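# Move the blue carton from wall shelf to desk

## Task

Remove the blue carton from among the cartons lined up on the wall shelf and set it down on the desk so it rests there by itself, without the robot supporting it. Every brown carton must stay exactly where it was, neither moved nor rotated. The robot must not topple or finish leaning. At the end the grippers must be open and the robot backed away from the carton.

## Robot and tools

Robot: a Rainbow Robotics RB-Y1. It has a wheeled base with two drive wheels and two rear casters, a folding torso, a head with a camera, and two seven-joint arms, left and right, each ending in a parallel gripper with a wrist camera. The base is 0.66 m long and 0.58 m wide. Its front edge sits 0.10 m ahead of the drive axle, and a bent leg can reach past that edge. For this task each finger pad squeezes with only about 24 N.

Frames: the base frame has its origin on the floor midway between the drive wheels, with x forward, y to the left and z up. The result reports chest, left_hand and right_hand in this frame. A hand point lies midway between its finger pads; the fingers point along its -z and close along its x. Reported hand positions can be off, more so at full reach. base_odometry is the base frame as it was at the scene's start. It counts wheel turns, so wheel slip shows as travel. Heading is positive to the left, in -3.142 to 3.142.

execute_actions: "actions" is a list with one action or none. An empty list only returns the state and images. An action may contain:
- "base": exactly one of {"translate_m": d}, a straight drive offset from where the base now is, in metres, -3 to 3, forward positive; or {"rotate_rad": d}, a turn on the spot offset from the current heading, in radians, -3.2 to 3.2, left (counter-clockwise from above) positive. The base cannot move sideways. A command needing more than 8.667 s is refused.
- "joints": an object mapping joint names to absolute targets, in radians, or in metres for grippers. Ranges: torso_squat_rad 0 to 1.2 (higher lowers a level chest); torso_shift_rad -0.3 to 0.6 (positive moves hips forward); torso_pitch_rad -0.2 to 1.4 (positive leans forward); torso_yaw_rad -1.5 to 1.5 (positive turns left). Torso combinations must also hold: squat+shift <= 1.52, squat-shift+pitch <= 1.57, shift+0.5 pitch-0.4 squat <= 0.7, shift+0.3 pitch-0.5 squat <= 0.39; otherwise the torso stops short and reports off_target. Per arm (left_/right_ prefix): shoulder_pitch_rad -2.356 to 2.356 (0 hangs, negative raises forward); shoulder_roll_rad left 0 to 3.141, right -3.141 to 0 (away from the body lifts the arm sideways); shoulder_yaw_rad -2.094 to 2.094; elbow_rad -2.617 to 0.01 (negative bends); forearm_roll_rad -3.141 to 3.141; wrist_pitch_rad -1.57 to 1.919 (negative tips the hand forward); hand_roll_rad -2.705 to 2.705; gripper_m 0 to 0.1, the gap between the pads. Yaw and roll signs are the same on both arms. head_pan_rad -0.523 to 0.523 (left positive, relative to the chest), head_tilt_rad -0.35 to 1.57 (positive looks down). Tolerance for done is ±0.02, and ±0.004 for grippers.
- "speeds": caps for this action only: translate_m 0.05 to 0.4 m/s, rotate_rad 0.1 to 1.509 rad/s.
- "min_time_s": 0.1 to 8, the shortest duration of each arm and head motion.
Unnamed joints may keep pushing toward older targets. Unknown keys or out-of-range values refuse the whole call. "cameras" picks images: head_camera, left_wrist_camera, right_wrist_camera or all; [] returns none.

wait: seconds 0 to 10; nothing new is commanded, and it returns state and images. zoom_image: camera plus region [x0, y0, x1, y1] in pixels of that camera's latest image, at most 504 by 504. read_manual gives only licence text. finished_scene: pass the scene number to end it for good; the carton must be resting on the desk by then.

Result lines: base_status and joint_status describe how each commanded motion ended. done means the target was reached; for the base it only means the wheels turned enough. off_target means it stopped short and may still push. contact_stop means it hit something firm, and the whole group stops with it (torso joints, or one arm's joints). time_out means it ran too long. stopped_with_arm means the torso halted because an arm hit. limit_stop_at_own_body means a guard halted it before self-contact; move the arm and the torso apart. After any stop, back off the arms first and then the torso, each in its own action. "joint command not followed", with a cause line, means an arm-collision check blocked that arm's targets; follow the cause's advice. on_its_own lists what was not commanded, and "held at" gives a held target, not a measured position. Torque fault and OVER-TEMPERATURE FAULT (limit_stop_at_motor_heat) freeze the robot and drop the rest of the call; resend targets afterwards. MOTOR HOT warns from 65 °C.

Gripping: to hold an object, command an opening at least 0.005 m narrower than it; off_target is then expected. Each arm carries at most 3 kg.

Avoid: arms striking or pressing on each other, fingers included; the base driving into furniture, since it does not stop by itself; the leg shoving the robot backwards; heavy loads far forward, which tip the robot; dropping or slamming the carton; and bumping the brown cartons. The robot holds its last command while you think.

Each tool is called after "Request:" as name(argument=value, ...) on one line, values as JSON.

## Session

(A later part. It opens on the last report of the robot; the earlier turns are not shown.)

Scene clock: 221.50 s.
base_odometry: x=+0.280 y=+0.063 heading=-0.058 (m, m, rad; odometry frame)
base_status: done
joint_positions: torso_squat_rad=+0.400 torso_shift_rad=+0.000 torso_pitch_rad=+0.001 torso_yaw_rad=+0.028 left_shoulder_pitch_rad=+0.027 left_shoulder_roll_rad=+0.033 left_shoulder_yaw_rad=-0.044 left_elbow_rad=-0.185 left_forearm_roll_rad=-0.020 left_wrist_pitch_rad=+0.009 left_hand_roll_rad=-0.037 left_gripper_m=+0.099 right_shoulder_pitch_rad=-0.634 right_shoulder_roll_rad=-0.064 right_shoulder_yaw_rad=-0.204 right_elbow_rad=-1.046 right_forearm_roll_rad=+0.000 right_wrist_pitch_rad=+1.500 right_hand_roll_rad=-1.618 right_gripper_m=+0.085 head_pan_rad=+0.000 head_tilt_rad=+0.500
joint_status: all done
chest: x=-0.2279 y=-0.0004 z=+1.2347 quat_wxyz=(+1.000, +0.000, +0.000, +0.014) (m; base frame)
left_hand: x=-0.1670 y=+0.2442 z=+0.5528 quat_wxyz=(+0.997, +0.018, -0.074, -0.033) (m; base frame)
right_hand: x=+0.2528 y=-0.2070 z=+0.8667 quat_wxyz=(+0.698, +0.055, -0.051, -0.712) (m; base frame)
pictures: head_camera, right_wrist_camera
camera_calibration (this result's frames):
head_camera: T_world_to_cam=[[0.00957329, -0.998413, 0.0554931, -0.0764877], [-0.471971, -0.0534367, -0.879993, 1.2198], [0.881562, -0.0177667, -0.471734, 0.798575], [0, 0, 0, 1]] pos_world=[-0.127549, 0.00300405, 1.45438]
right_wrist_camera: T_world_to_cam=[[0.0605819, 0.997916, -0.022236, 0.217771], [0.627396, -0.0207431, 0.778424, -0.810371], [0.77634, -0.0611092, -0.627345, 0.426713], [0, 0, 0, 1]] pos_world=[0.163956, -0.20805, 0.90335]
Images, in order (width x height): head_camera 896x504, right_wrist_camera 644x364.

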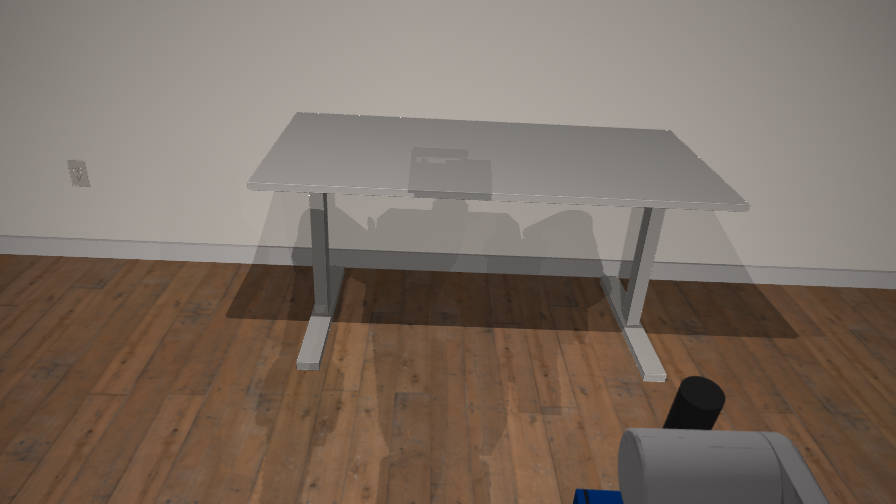

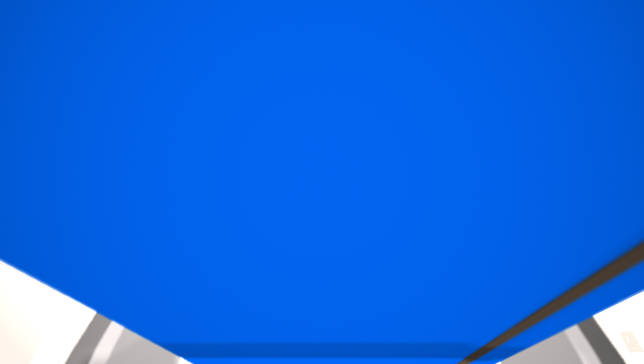

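Request:
execute_actions(actions=[{"base": {"translate_m": 1.6}, "joints": {"torso_squat_rad": 0.54, "head_pan_rad": -0.2, "head_tilt_rad": 1.0}}], cameras=["head_camera", "right_wrist_camera"])

Scene clock: 238.70 s.
base_odometry: x=+1.877 y=-0.029 heading=-0.058 (m, m, rad; odometry frame)
base_status: done
joint_positions: torso_squat_rad=+0.540 torso_shift_rad=+0.000 torso_pitch_rad=+0.001 torso_yaw_rad=+0.028 left_shoulder_pitch_rad=+0.027 left_shoulder_roll_rad=+0.033 left_shoulder_yaw_rad=-0.044 left_elbow_rad=-0.185 left_forearm_roll_rad=-0.020 left_wrist_pitch_rad=+0.009 left_hand_roll_rad=-0.037 left_gripper_m=+0.099 right_shoulder_pitch_rad=-0.634 right_shoulder_roll_rad=-0.064 right_shoulder_yaw_rad=-0.204 right_elbow_rad=-1.046 right_forearm_roll_rad=+0.000 right_wrist_pitch_rad=+1.500 right_hand_roll_rad=-1.618 right_gripper_m=+0.085 head_pan_rad=-0.200 head_tilt_rad=+1.000
joint_status: all done
chest: x=-0.2277 y=-0.0004 z=+1.1903 quat_wxyz=(+1.000, +0.000, +0.000, +0.014) (m; base frame)
left_hand: x=-0.1669 y=+0.2442 z=+0.5084 quat_wxyz=(+0.997, +0.018, -0.074, -0.033) (m; base frame)
right_hand: x=+0.2527 y=-0.2070 z=+0.8221 quat_wxyz=(+0.698, +0.055, -0.051, -0.712) (m; base frame)
pictures: head_camera, right_wrist_camera
camera_calibration (this result's frames):
head_camera: T_world_to_cam=[[-0.160106, -0.985421, 0.0575482, -0.111752], [-0.832023, 0.103353, -0.545029, 0.641123], [0.531135, -0.135144, -0.83644, 1.21255], [0, 0, 0, 1]] pos_world=[-0.12849, -0.0125162, 1.37008]
right_wrist_camera: T_world_to_cam=[[0.0606428, 0.997911, -0.0222708, 0.216818], [0.627818, -0.0207875, 0.778083, -0.775456], [0.775995, -0.0611672, -0.627767, 0.399207], [0, 0, 0, 1]] pos_world=[0.163914, -0.208067, 0.858806]
Images, in order (width x height): head_camera 896x504, right_wrist_camera 644x364.

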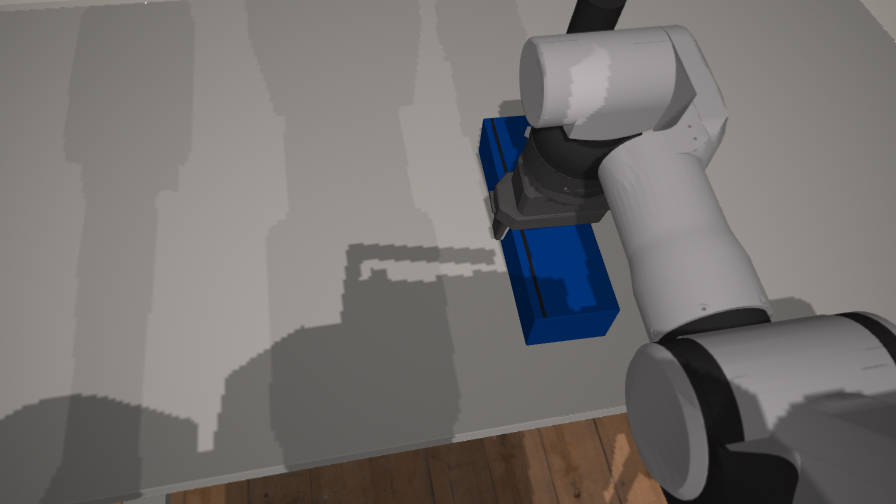

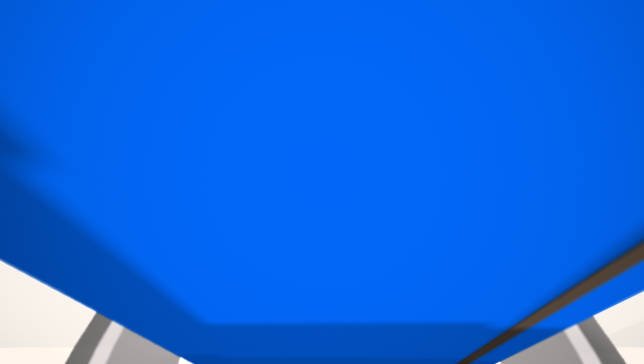

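Request:
zoom_image(camera="head_camera", region=[440, 290, 660, 450])

Request:
zoom_image(camera="head_camera", region=[0, 0, 200, 40])

Request:
zoom_image(camera="head_camera", region=[100, 440, 300, 504])

Request:
zoom_image(camera="head_camera", region=[796, 0, 896, 60])

Region (440, 290, 660, 450) of head_camera's 896x504 image, scaled by 2.291, with more detail than that image has; it fills the top 367 rows of this view, and the rest is white.

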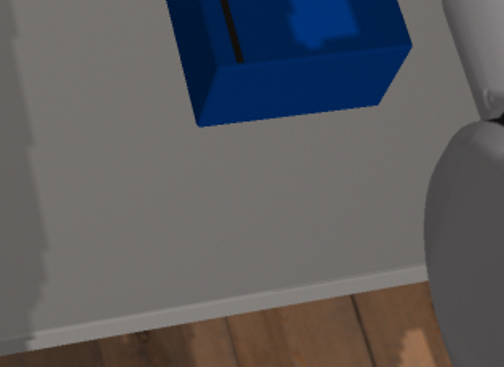

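Region (0, 0, 200, 40) of head_camera's 896x504 image, scaled by 2.520, with more detail than that image has; it fills the top 101 rows of this view, and the rest is white.

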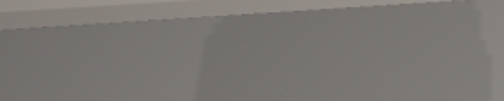

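Region (100, 440, 300, 504) of head_camera's 896x504 image, scaled by 2.520, with more detail than that image has; it fills the top 161 rows of this view, and the rest is white.

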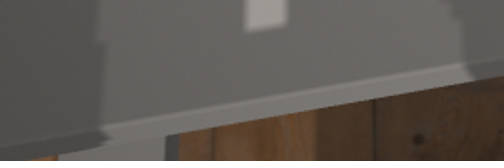

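Region (796, 0, 896, 60) of head_camera's 896x504 image, scaled by 5.040, with more detail than that image has; it fills the top 302 rows of this view, and the rest is white.

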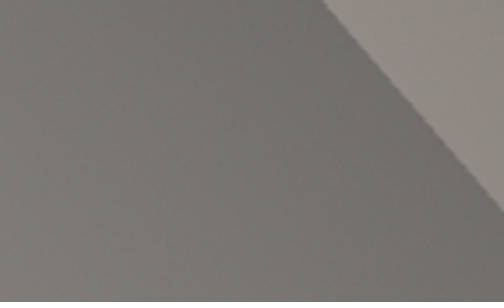

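Request:
execute_actions(actions=[{"joints": {"torso_squat_rad": 0.63, "head_pan_rad": -0.3, "head_tilt_rad": 0.95}}], cameras=["head_camera", "right_wrist_camera"])

Scene clock: 254.87 s.
base_odometry: x=+1.877 y=-0.029 heading=-0.058 (m, m, rad; odometry frame)
base_status: not commanded
joint_positions: torso_squat_rad=+0.630 torso_shift_rad=+0.000 torso_pitch_rad=+0.001 torso_yaw_rad=+0.028 left_shoulder_pitch_rad=+0.027 left_shoulder_roll_rad=+0.033 left_shoulder_yaw_rad=-0.044 left_elbow_rad=-0.185 left_forearm_roll_rad=-0.020 left_wrist_pitch_rad=+0.009 left_hand_roll_rad=-0.037 left_gripper_m=+0.099 right_shoulder_pitch_rad=-0.634 right_shoulder_roll_rad=-0.064 right_shoulder_yaw_rad=-0.204 right_elbow_rad=-1.046 right_forearm_roll_rad=+0.000 right_wrist_pitch_rad=+1.500 right_hand_roll_rad=-1.618 right_gripper_m=+0.085 head_pan_rad=-0.300 head_tilt_rad=+0.950
joint_status: all done
chest: x=-0.2278 y=-0.0004 z=+1.1555 quat_wxyz=(+1.000, +0.000, +0.000, +0.014) (m; base frame)
left_hand: x=-0.1669 y=+0.2442 z=+0.4737 quat_wxyz=(+0.997, +0.018, -0.074, -0.033) (m; base frame)
right_hand: x=+0.2527 y=-0.2070 z=+0.7874 quat_wxyz=(+0.698, +0.055, -0.051, -0.712) (m; base frame)
pictures: head_camera, right_wrist_camera
camera_calibration (this result's frames):
head_camera: T_world_to_cam=[[-0.260497, -0.963727, 0.0580599, -0.131118], [-0.790239, 0.178282, -0.586291, 0.686542], [0.554674, -0.198608, -0.808017, 1.14988], [0, 0, 0, 1]] pos_world=[-0.12943, -0.0203851, 1.33925]
right_wrist_camera: T_world_to_cam=[[0.0606495, 0.997911, -0.0222573, 0.216028], [0.627637, -0.020788, 0.778229, -0.748521], [0.77614, -0.0611687, -0.627586, 0.3773], [0, 0, 0, 1]] pos_world=[0.16386, -0.208058, 0.824117]
Images, in order (width x height): head_camera 896x504, right_wrist_camera 644x364.

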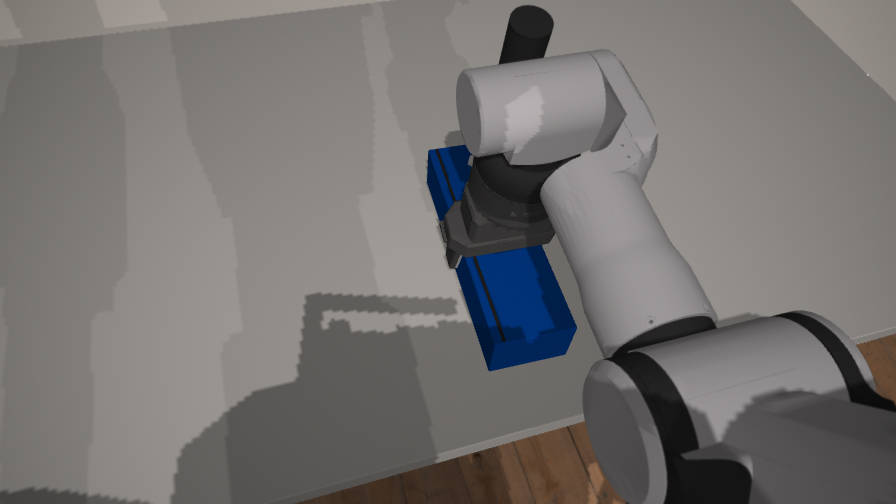

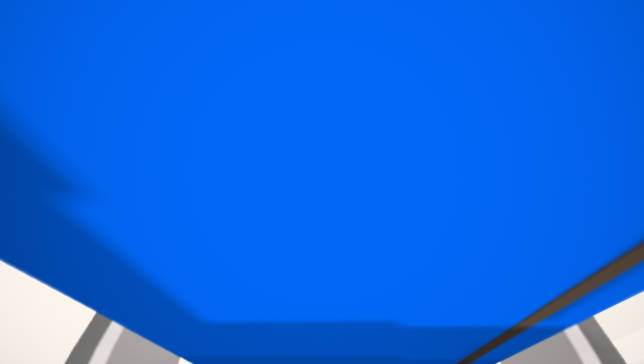

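Request:
zoom_image(camera="head_camera", region=[400, 120, 620, 400])

Request:
zoom_image(camera="right_wrist_camera", region=[0, 250, 200, 364])

Region (400, 120, 620, 400) of head_camera's 896x504 image, scaled by 1.800, with more detail than that image has; it fills the left 396 columns of this view, and the rest is white.

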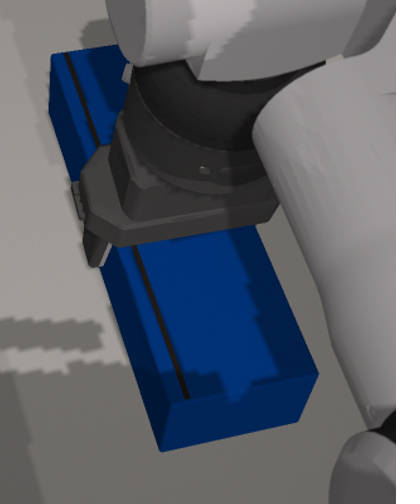

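Region (0, 250, 200, 364) of right_wrist_camera's 644x364 image, scaled by 2.520, with more detail than that image has; it fills the top 287 rows of this view, and the rest is white.

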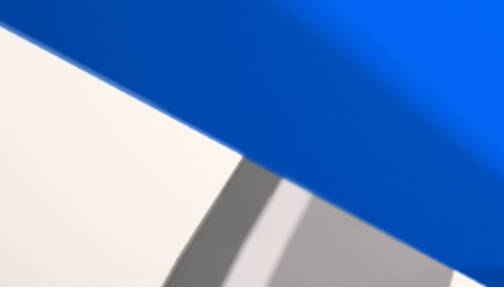

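Request:
execute_actions(actions=[{"joints": {"torso_squat_rad": 0.672}}], cameras=["head_camera", "right_wrist_camera"])

Scene clock: 266.83 s.
base_odometry: x=+1.877 y=-0.029 heading=-0.058 (m, m, rad; odometry frame)
base_status: not commanded
joint_positions: torso_squat_rad=+0.672 torso_shift_rad=+0.000 torso_pitch_rad=+0.001 torso_yaw_rad=+0.028 left_shoulder_pitch_rad=+0.027 left_shoulder_roll_rad=+0.033 left_shoulder_yaw_rad=-0.044 left_elbow_rad=-0.185 left_forearm_roll_rad=-0.020 left_wrist_pitch_rad=+0.009 left_hand_roll_rad=-0.037 left_gripper_m=+0.099 right_shoulder_pitch_rad=-0.634 right_shoulder_roll_rad=-0.064 right_shoulder_yaw_rad=-0.204 right_elbow_rad=-1.046 right_forearm_roll_rad=+0.000 right_wrist_pitch_rad=+1.500 right_hand_roll_rad=-1.618 right_gripper_m=+0.085 head_pan_rad=-0.300 head_tilt_rad=+0.950
joint_status: all done
chest: x=-0.2278 y=-0.0004 z=+1.1377 quat_wxyz=(+1.000, +0.000, +0.000, +0.014) (m; base frame)
left_hand: x=-0.1669 y=+0.2442 z=+0.4559 quat_wxyz=(+0.997, +0.018, -0.074, -0.033) (m; base frame)
right_hand: x=+0.2527 y=-0.2070 z=+0.7696 quat_wxyz=(+0.698, +0.055, -0.051, -0.712) (m; base frame)
pictures: head_camera, right_wrist_camera
camera_calibration (this result's frames):
head_camera: T_world_to_cam=[[-0.260498, -0.963727, 0.0580592, -0.130079], [-0.790236, 0.178282, -0.586296, 0.676102], [0.554678, -0.198609, -0.808014, 1.13548], [0, 0, 0, 1]] pos_world=[-0.129431, -0.0203802, 1.32143]
right_wrist_camera: T_world_to_cam=[[0.0606449, 0.997912, -0.0222445, 0.215609], [0.627669, -0.0207976, 0.778202, -0.734623], [0.776115, -0.0611562, -0.627619, 0.366155], [0, 0, 0, 1]] pos_world=[0.163847, -0.208045, 0.806288]
Images, in order (width x height): head_camera 896x504, right_wrist_camera 644x364.

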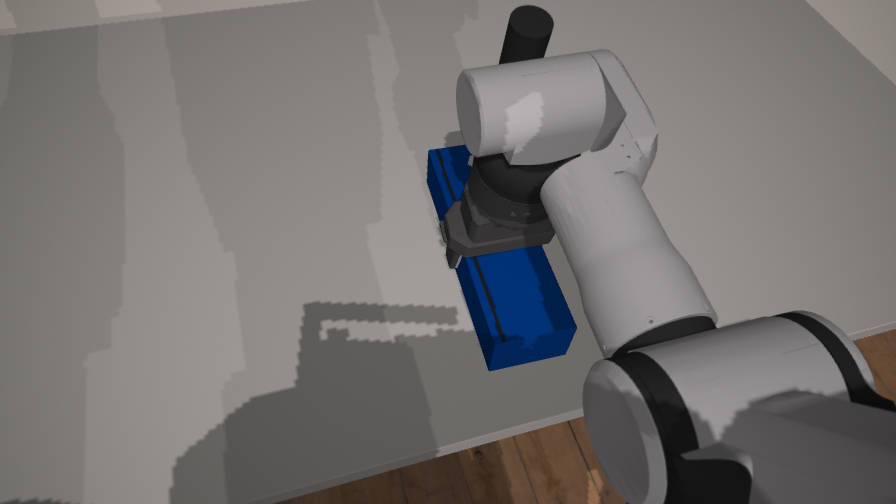

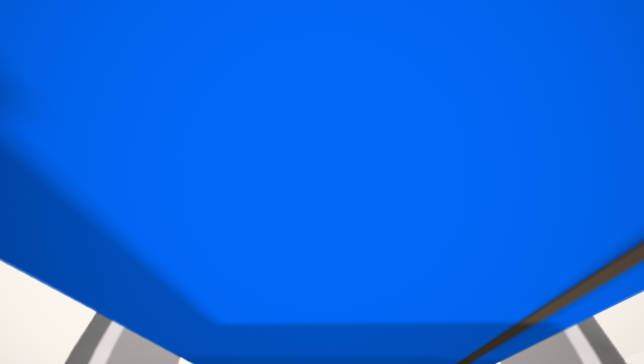

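Request:
execute_actions(actions=[{"joints": {"torso_squat_rad": 0.688}}], cameras=["head_camera", "right_wrist_camera"])

Scene clock: 271.40 s.
base_odometry: x=+1.877 y=-0.029 heading=-0.058 (m, m, rad; odometry frame)
base_status: not commanded
joint_positions: torso_squat_rad=+0.688 torso_shift_rad=+0.000 torso_pitch_rad=+0.001 torso_yaw_rad=+0.028 left_shoulder_pitch_rad=+0.027 left_shoulder_roll_rad=+0.033 left_shoulder_yaw_rad=-0.044 left_elbow_rad=-0.185 left_forearm_roll_rad=-0.020 left_wrist_pitch_rad=+0.009 left_hand_roll_rad=-0.037 left_gripper_m=+0.099 right_shoulder_pitch_rad=-0.634 right_shoulder_roll_rad=-0.064 right_shoulder_yaw_rad=-0.204 right_elbow_rad=-1.046 right_forearm_roll_rad=+0.000 right_wrist_pitch_rad=+1.500 right_hand_roll_rad=-1.618 right_gripper_m=+0.085 head_pan_rad=-0.300 head_tilt_rad=+0.950
joint_status: all done
chest: x=-0.2278 y=-0.0004 z=+1.1307 quat_wxyz=(+1.000, +0.000, +0.000, +0.014) (m; base frame)
left_hand: x=-0.1669 y=+0.2442 z=+0.4488 quat_wxyz=(+0.997, +0.018, -0.074, -0.033) (m; base frame)
right_hand: x=+0.2527 y=-0.2070 z=+0.7625 quat_wxyz=(+0.698, +0.055, -0.051, -0.712) (m; base frame)
pictures: head_camera, right_wrist_camera
camera_calibration (this result's frames):
head_camera: T_world_to_cam=[[-0.260498, -0.963727, 0.058062, -0.12967], [-0.790242, 0.178282, -0.586288, 0.671971], [0.55467, -0.19861, -0.808019, 1.12979], [0, 0, 0, 1]] pos_world=[-0.129423, -0.0203783, 1.31439]
right_wrist_camera: T_world_to_cam=[[0.0606381, 0.997912, -0.0222327, 0.215434], [0.627703, -0.0208053, 0.778174, -0.729115], [0.776087, -0.0611426, -0.627655, 0.361771], [0, 0, 0, 1]] pos_world=[0.163839, -0.208034, 0.799236]
Images, in order (width x height): head_camera 896x504, right_wrist_camera 644x364.

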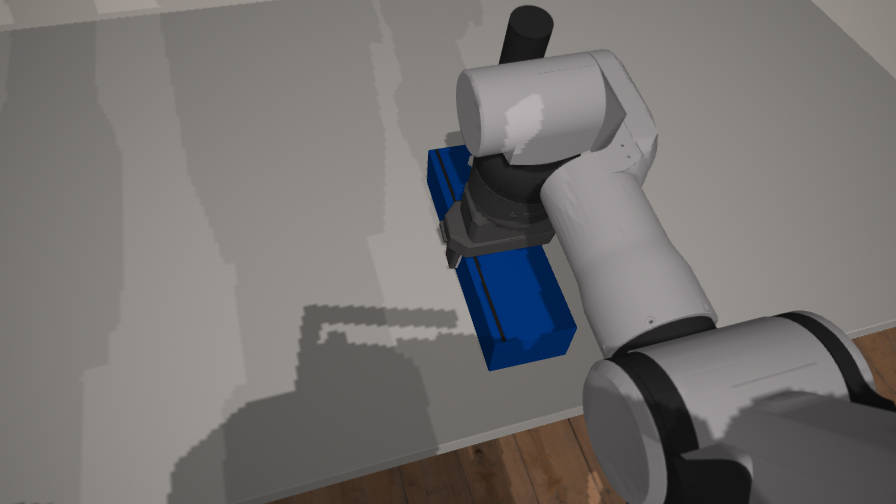

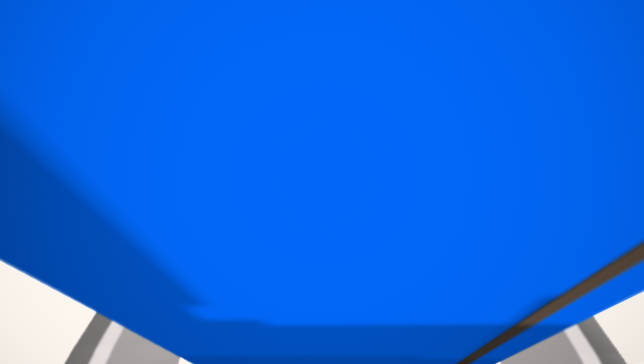

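Request:
execute_actions(actions=[{"joints": {"torso_squat_rad": 0.699}}], cameras=["head_camera", "right_wrist_camera"])

Scene clock: 274.00 s.
base_odometry: x=+1.877 y=-0.029 heading=-0.058 (m, m, rad; odometry frame)
base_status: not commanded
joint_positions: torso_squat_rad=+0.699 torso_shift_rad=+0.000 torso_pitch_rad=+0.000 torso_yaw_rad=+0.028 left_shoulder_pitch_rad=+0.027 left_shoulder_roll_rad=+0.033 left_shoulder_yaw_rad=-0.044 left_elbow_rad=-0.185 left_forearm_roll_rad=-0.020 left_wrist_pitch_rad=+0.009 left_hand_roll_rad=-0.037 left_gripper_m=+0.099 right_shoulder_pitch_rad=-0.635 right_shoulder_roll_rad=-0.064 right_shoulder_yaw_rad=-0.204 right_elbow_rad=-1.047 right_forearm_roll_rad=+0.000 right_wrist_pitch_rad=+1.500 right_hand_roll_rad=-1.618 right_gripper_m=+0.085 head_pan_rad=-0.300 head_tilt_rad=+0.950
joint_status: all done
chest: x=-0.2281 y=-0.0003 z=+1.1258 quat_wxyz=(+1.000, +0.000, +0.000, +0.014) (m; base frame)
left_hand: x=-0.1669 y=+0.2442 z=+0.4439 quat_wxyz=(+0.997, +0.018, -0.074, -0.033) (m; base frame)
right_hand: x=+0.2532 y=-0.2069 z=+0.7585 quat_wxyz=(+0.698, +0.056, -0.052, -0.712) (m; base frame)
pictures: head_camera, right_wrist_camera
camera_calibration (this result's frames):
head_camera: T_world_to_cam=[[-0.260525, -0.963725, 0.0579713, -0.129338], [-0.789982, 0.178268, -0.586642, 0.66935], [0.555027, -0.198631, -0.807769, 1.12573], [0, 0, 0, 1]] pos_world=[-0.129734, -0.0203647, 1.3095]
right_wrist_camera: T_world_to_cam=[[0.0604249, 0.997925, -0.0222564, 0.215306], [0.626105, -0.0205268, 0.779469, -0.726782], [0.777394, -0.0610342, -0.626046, 0.357293], [0, 0, 0, 1]] pos_world=[0.164275, -0.20797, 0.794977]
Images, in order (width x height): head_camera 896x504, right_wrist_camera 644x364.

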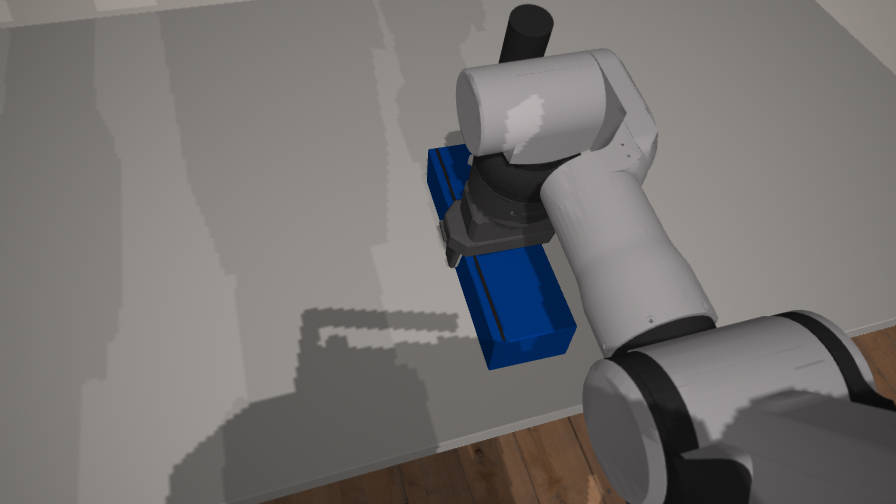

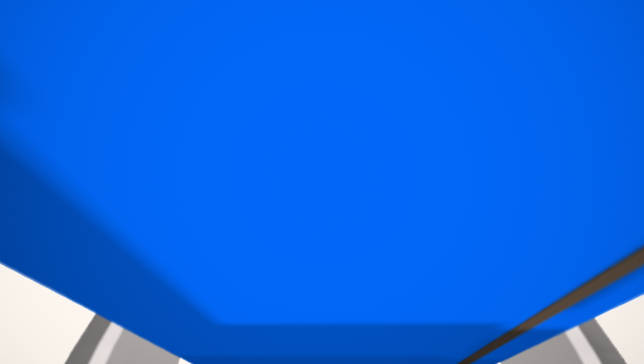

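The arm deflected slightly, so the carton is touching the desk. I'll let go.

Request:
execute_actions(actions=[{"joints": {"right_gripper_m": 0.1}}], cameras=["head_camera", "right_wrist_camera"])

Scene clock: 276.07 s.
base_odometry: x=+1.877 y=-0.029 heading=-0.058 (m, m, rad; odometry frame)
base_status: not commanded
joint_positions: torso_squat_rad=+0.699 torso_shift_rad=+0.000 torso_pitch_rad=+0.001 torso_yaw_rad=+0.028 left_shoulder_pitch_rad=+0.027 left_shoulder_roll_rad=+0.033 left_shoulder_yaw_rad=-0.044 left_elbow_rad=-0.185 left_forearm_roll_rad=-0.020 left_wrist_pitch_rad=+0.009 left_hand_roll_rad=-0.037 left_gripper_m=+0.099 right_shoulder_pitch_rad=-0.635 right_shoulder_roll_rad=-0.064 right_shoulder_yaw_rad=-0.204 right_elbow_rad=-1.046 right_forearm_roll_rad=+0.000 right_wrist_pitch_rad=+1.500 right_hand_roll_rad=-1.618 right_gripper_m=+0.100 head_pan_rad=-0.300 head_tilt_rad=+0.950
joint_status: all done
chest: x=-0.2279 y=-0.0003 z=+1.1258 quat_wxyz=(+1.000, +0.000, +0.000, +0.014) (m; base frame)
left_hand: x=-0.1669 y=+0.2442 z=+0.4439 quat_wxyz=(+0.997, +0.018, -0.074, -0.033) (m; base frame)
right_hand: x=+0.2529 y=-0.2070 z=+0.7579 quat_wxyz=(+0.698, +0.055, -0.051, -0.712) (m; base frame)
pictures: head_camera, right_wrist_camera
camera_calibration (this result's frames):
head_camera: T_world_to_cam=[[-0.260506, -0.963725, 0.058056, -0.129386], [-0.790173, 0.178269, -0.586385, 0.66915], [0.554765, -0.198631, -0.807949, 1.12579], [0, 0, 0, 1]] pos_world=[-0.129507, -0.0203645, 1.30947]
right_wrist_camera: T_world_to_cam=[[0.0605693, 0.997914, -0.0223504, 0.21543], [0.627089, -0.0206217, 0.778675, -0.725869], [0.776589, -0.0611795, -0.62703, 0.358096], [0, 0, 0, 1]] pos_world=[0.164043, -0.208041, 0.794567]
Images, in order (width x height): head_camera 896x504, right_wrist_camera 644x364.

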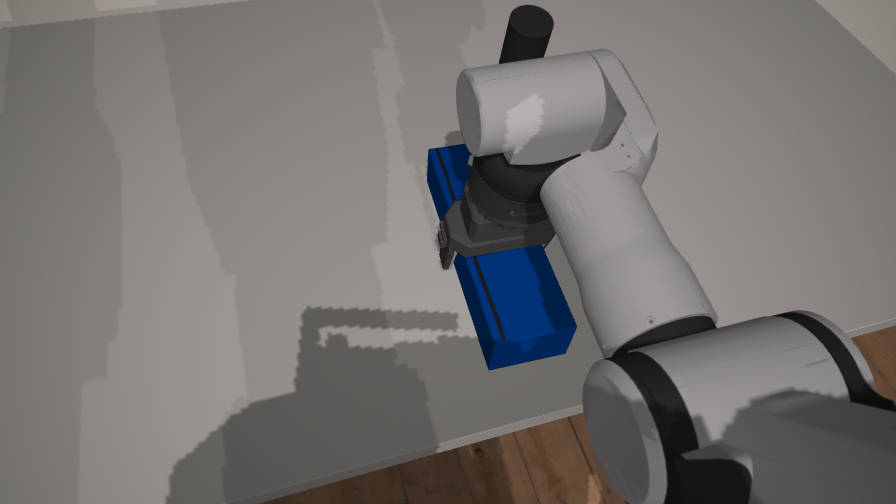

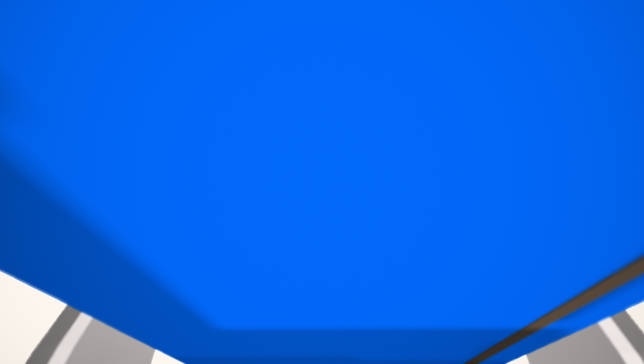

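Request:
execute_actions(actions=[{"base": {"translate_m": -0.5}, "joints": {"torso_squat_rad": 0.35, "head_pan_rad": -0.1, "head_tilt_rad": 0.7}}], cameras=["head_camera"])

Scene clock: 280.67 s.
base_odometry: x=+1.378 y=+0.000 heading=-0.056 (m, m, rad; odometry frame)
base_status: done
joint_positions: torso_squat_rad=+0.350 torso_shift_rad=+0.000 torso_pitch_rad=+0.001 torso_yaw_rad=+0.028 left_shoulder_pitch_rad=+0.027 left_shoulder_roll_rad=+0.033 left_shoulder_yaw_rad=-0.044 left_elbow_rad=-0.185 left_forearm_roll_rad=-0.020 left_wrist_pitch_rad=+0.009 left_hand_roll_rad=-0.037 left_gripper_m=+0.099 right_shoulder_pitch_rad=-0.634 right_shoulder_roll_rad=-0.064 right_shoulder_yaw_rad=-0.204 right_elbow_rad=-1.046 right_forearm_roll_rad=+0.000 right_wrist_pitch_rad=+1.500 right_hand_roll_rad=-1.618 right_gripper_m=+0.100 head_pan_rad=-0.100 head_tilt_rad=+0.700
joint_status: all done
chest: x=-0.2278 y=-0.0004 z=+1.2475 quat_wxyz=(+1.000, +0.000, +0.000, +0.014) (m; base frame)
left_hand: x=-0.1671 y=+0.2442 z=+0.5656 quat_wxyz=(+0.997, +0.018, -0.074, -0.033) (m; base frame)
right_hand: x=+0.2528 y=-0.2070 z=+0.8794 quat_wxyz=(+0.698, +0.055, -0.051, -0.712) (m; base frame)
pictures: head_camera
camera_calibration (this result's frames):
head_camera: T_world_to_cam=[[-0.0786137, -0.99521, 0.058104, -0.099106], [-0.640151, 0.00571493, -0.768228, 1.03474], [0.764216, -0.0975886, -0.637534, 1.02042], [0, 0, 0, 1]] pos_world=[-0.125229, -0.00496299, 1.45123]
Images, in order (width x height): head_camera 896x504.

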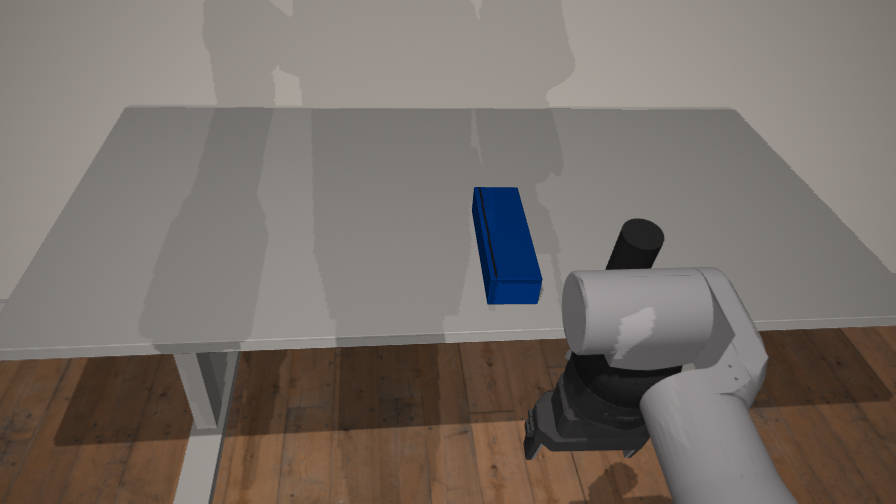

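Request:
execute_actions(actions=[{"base": {"rotate_rad": 1.25}, "joints": {"torso_yaw_rad": 1.3, "head_pan_rad": 0.52, "head_tilt_rad": 0.12}}], cameras=["head_camera"])

Scene clock: 290.60 s.
base_odometry: x=+1.378 y=-0.001 heading=+1.194 (m, m, rad; odometry frame)
base_status: done
joint_positions: torso_squat_rad=+0.350 torso_shift_rad=+0.000 torso_pitch_rad=+0.001 torso_yaw_rad=+1.161 left_shoulder_pitch_rad=+0.028 left_shoulder_roll_rad=+0.033 left_shoulder_yaw_rad=-0.044 left_elbow_rad=-0.185 left_forearm_roll_rad=-0.020 left_wrist_pitch_rad=+0.009 left_hand_roll_rad=-0.037 left_gripper_m=+0.099 right_shoulder_pitch_rad=-0.635 right_shoulder_roll_rad=-0.064 right_shoulder_yaw_rad=-0.204 right_elbow_rad=-1.046 right_forearm_roll_rad=+0.000 right_wrist_pitch_rad=+1.500 right_hand_roll_rad=-1.618 right_gripper_m=+0.100 head_pan_rad=+0.520 head_tilt_rad=+0.120
joint_status: torso_yaw_rad limit_stop_at_own_body (moved +1.133 of +1.272); the others done
on_its_own: torso_yaw_rad is held at +1.161, not at your +1.300, since a limit_stop_at_own_body
chest: x=-0.2279 y=-0.0005 z=+1.2475 quat_wxyz=(+0.836, +0.001, +0.000, +0.548) (m; base frame)
left_hand: x=-0.4235 y=+0.1589 z=+0.5657 quat_wxyz=(+0.859, +0.055, -0.052, +0.507) (m; base frame)
right_hand: x=+0.1628 y=+0.3477 z=+0.8799 quat_wxyz=(+0.971, +0.075, -0.013, -0.226) (m; base frame)
pictures: head_camera
camera_calibration (this result's frames):
head_camera: T_world_to_cam=[[0.996405, 0.0719284, 0.0447633, 0.153053], [0.0523037, -0.106622, -0.992923, 1.50521], [-0.0666466, 0.991695, -0.110001, 0.065641], [0, 0, 0, 1]] pos_world=[-0.226856, 0.0843835, 1.49492]
Images, in order (width x height): head_camera 896x504.

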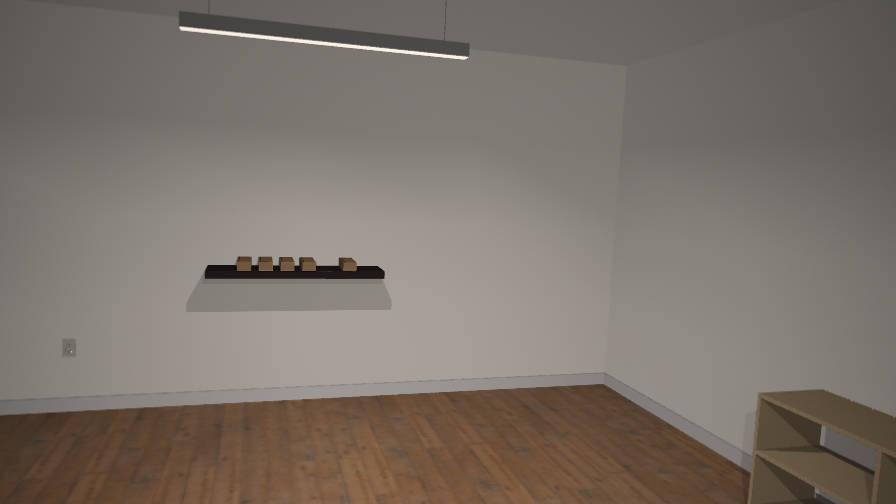

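Request:
zoom_image(camera="head_camera", region=[200, 245, 395, 290])

Region (200, 245, 395, 290) of head_camera's 896x504 image, scaled by 2.585, with more detail than that image has; it fills the top 116 rows of this view, and the rest is white.

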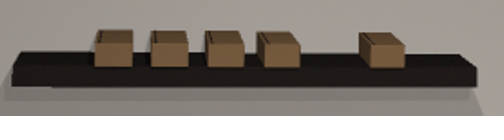

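The brown cartons are evenly spaced and look undisturbed, and the blue carton is on the desk.

Request:
finished_scene(scene=1)

The scene is finished: the task was done.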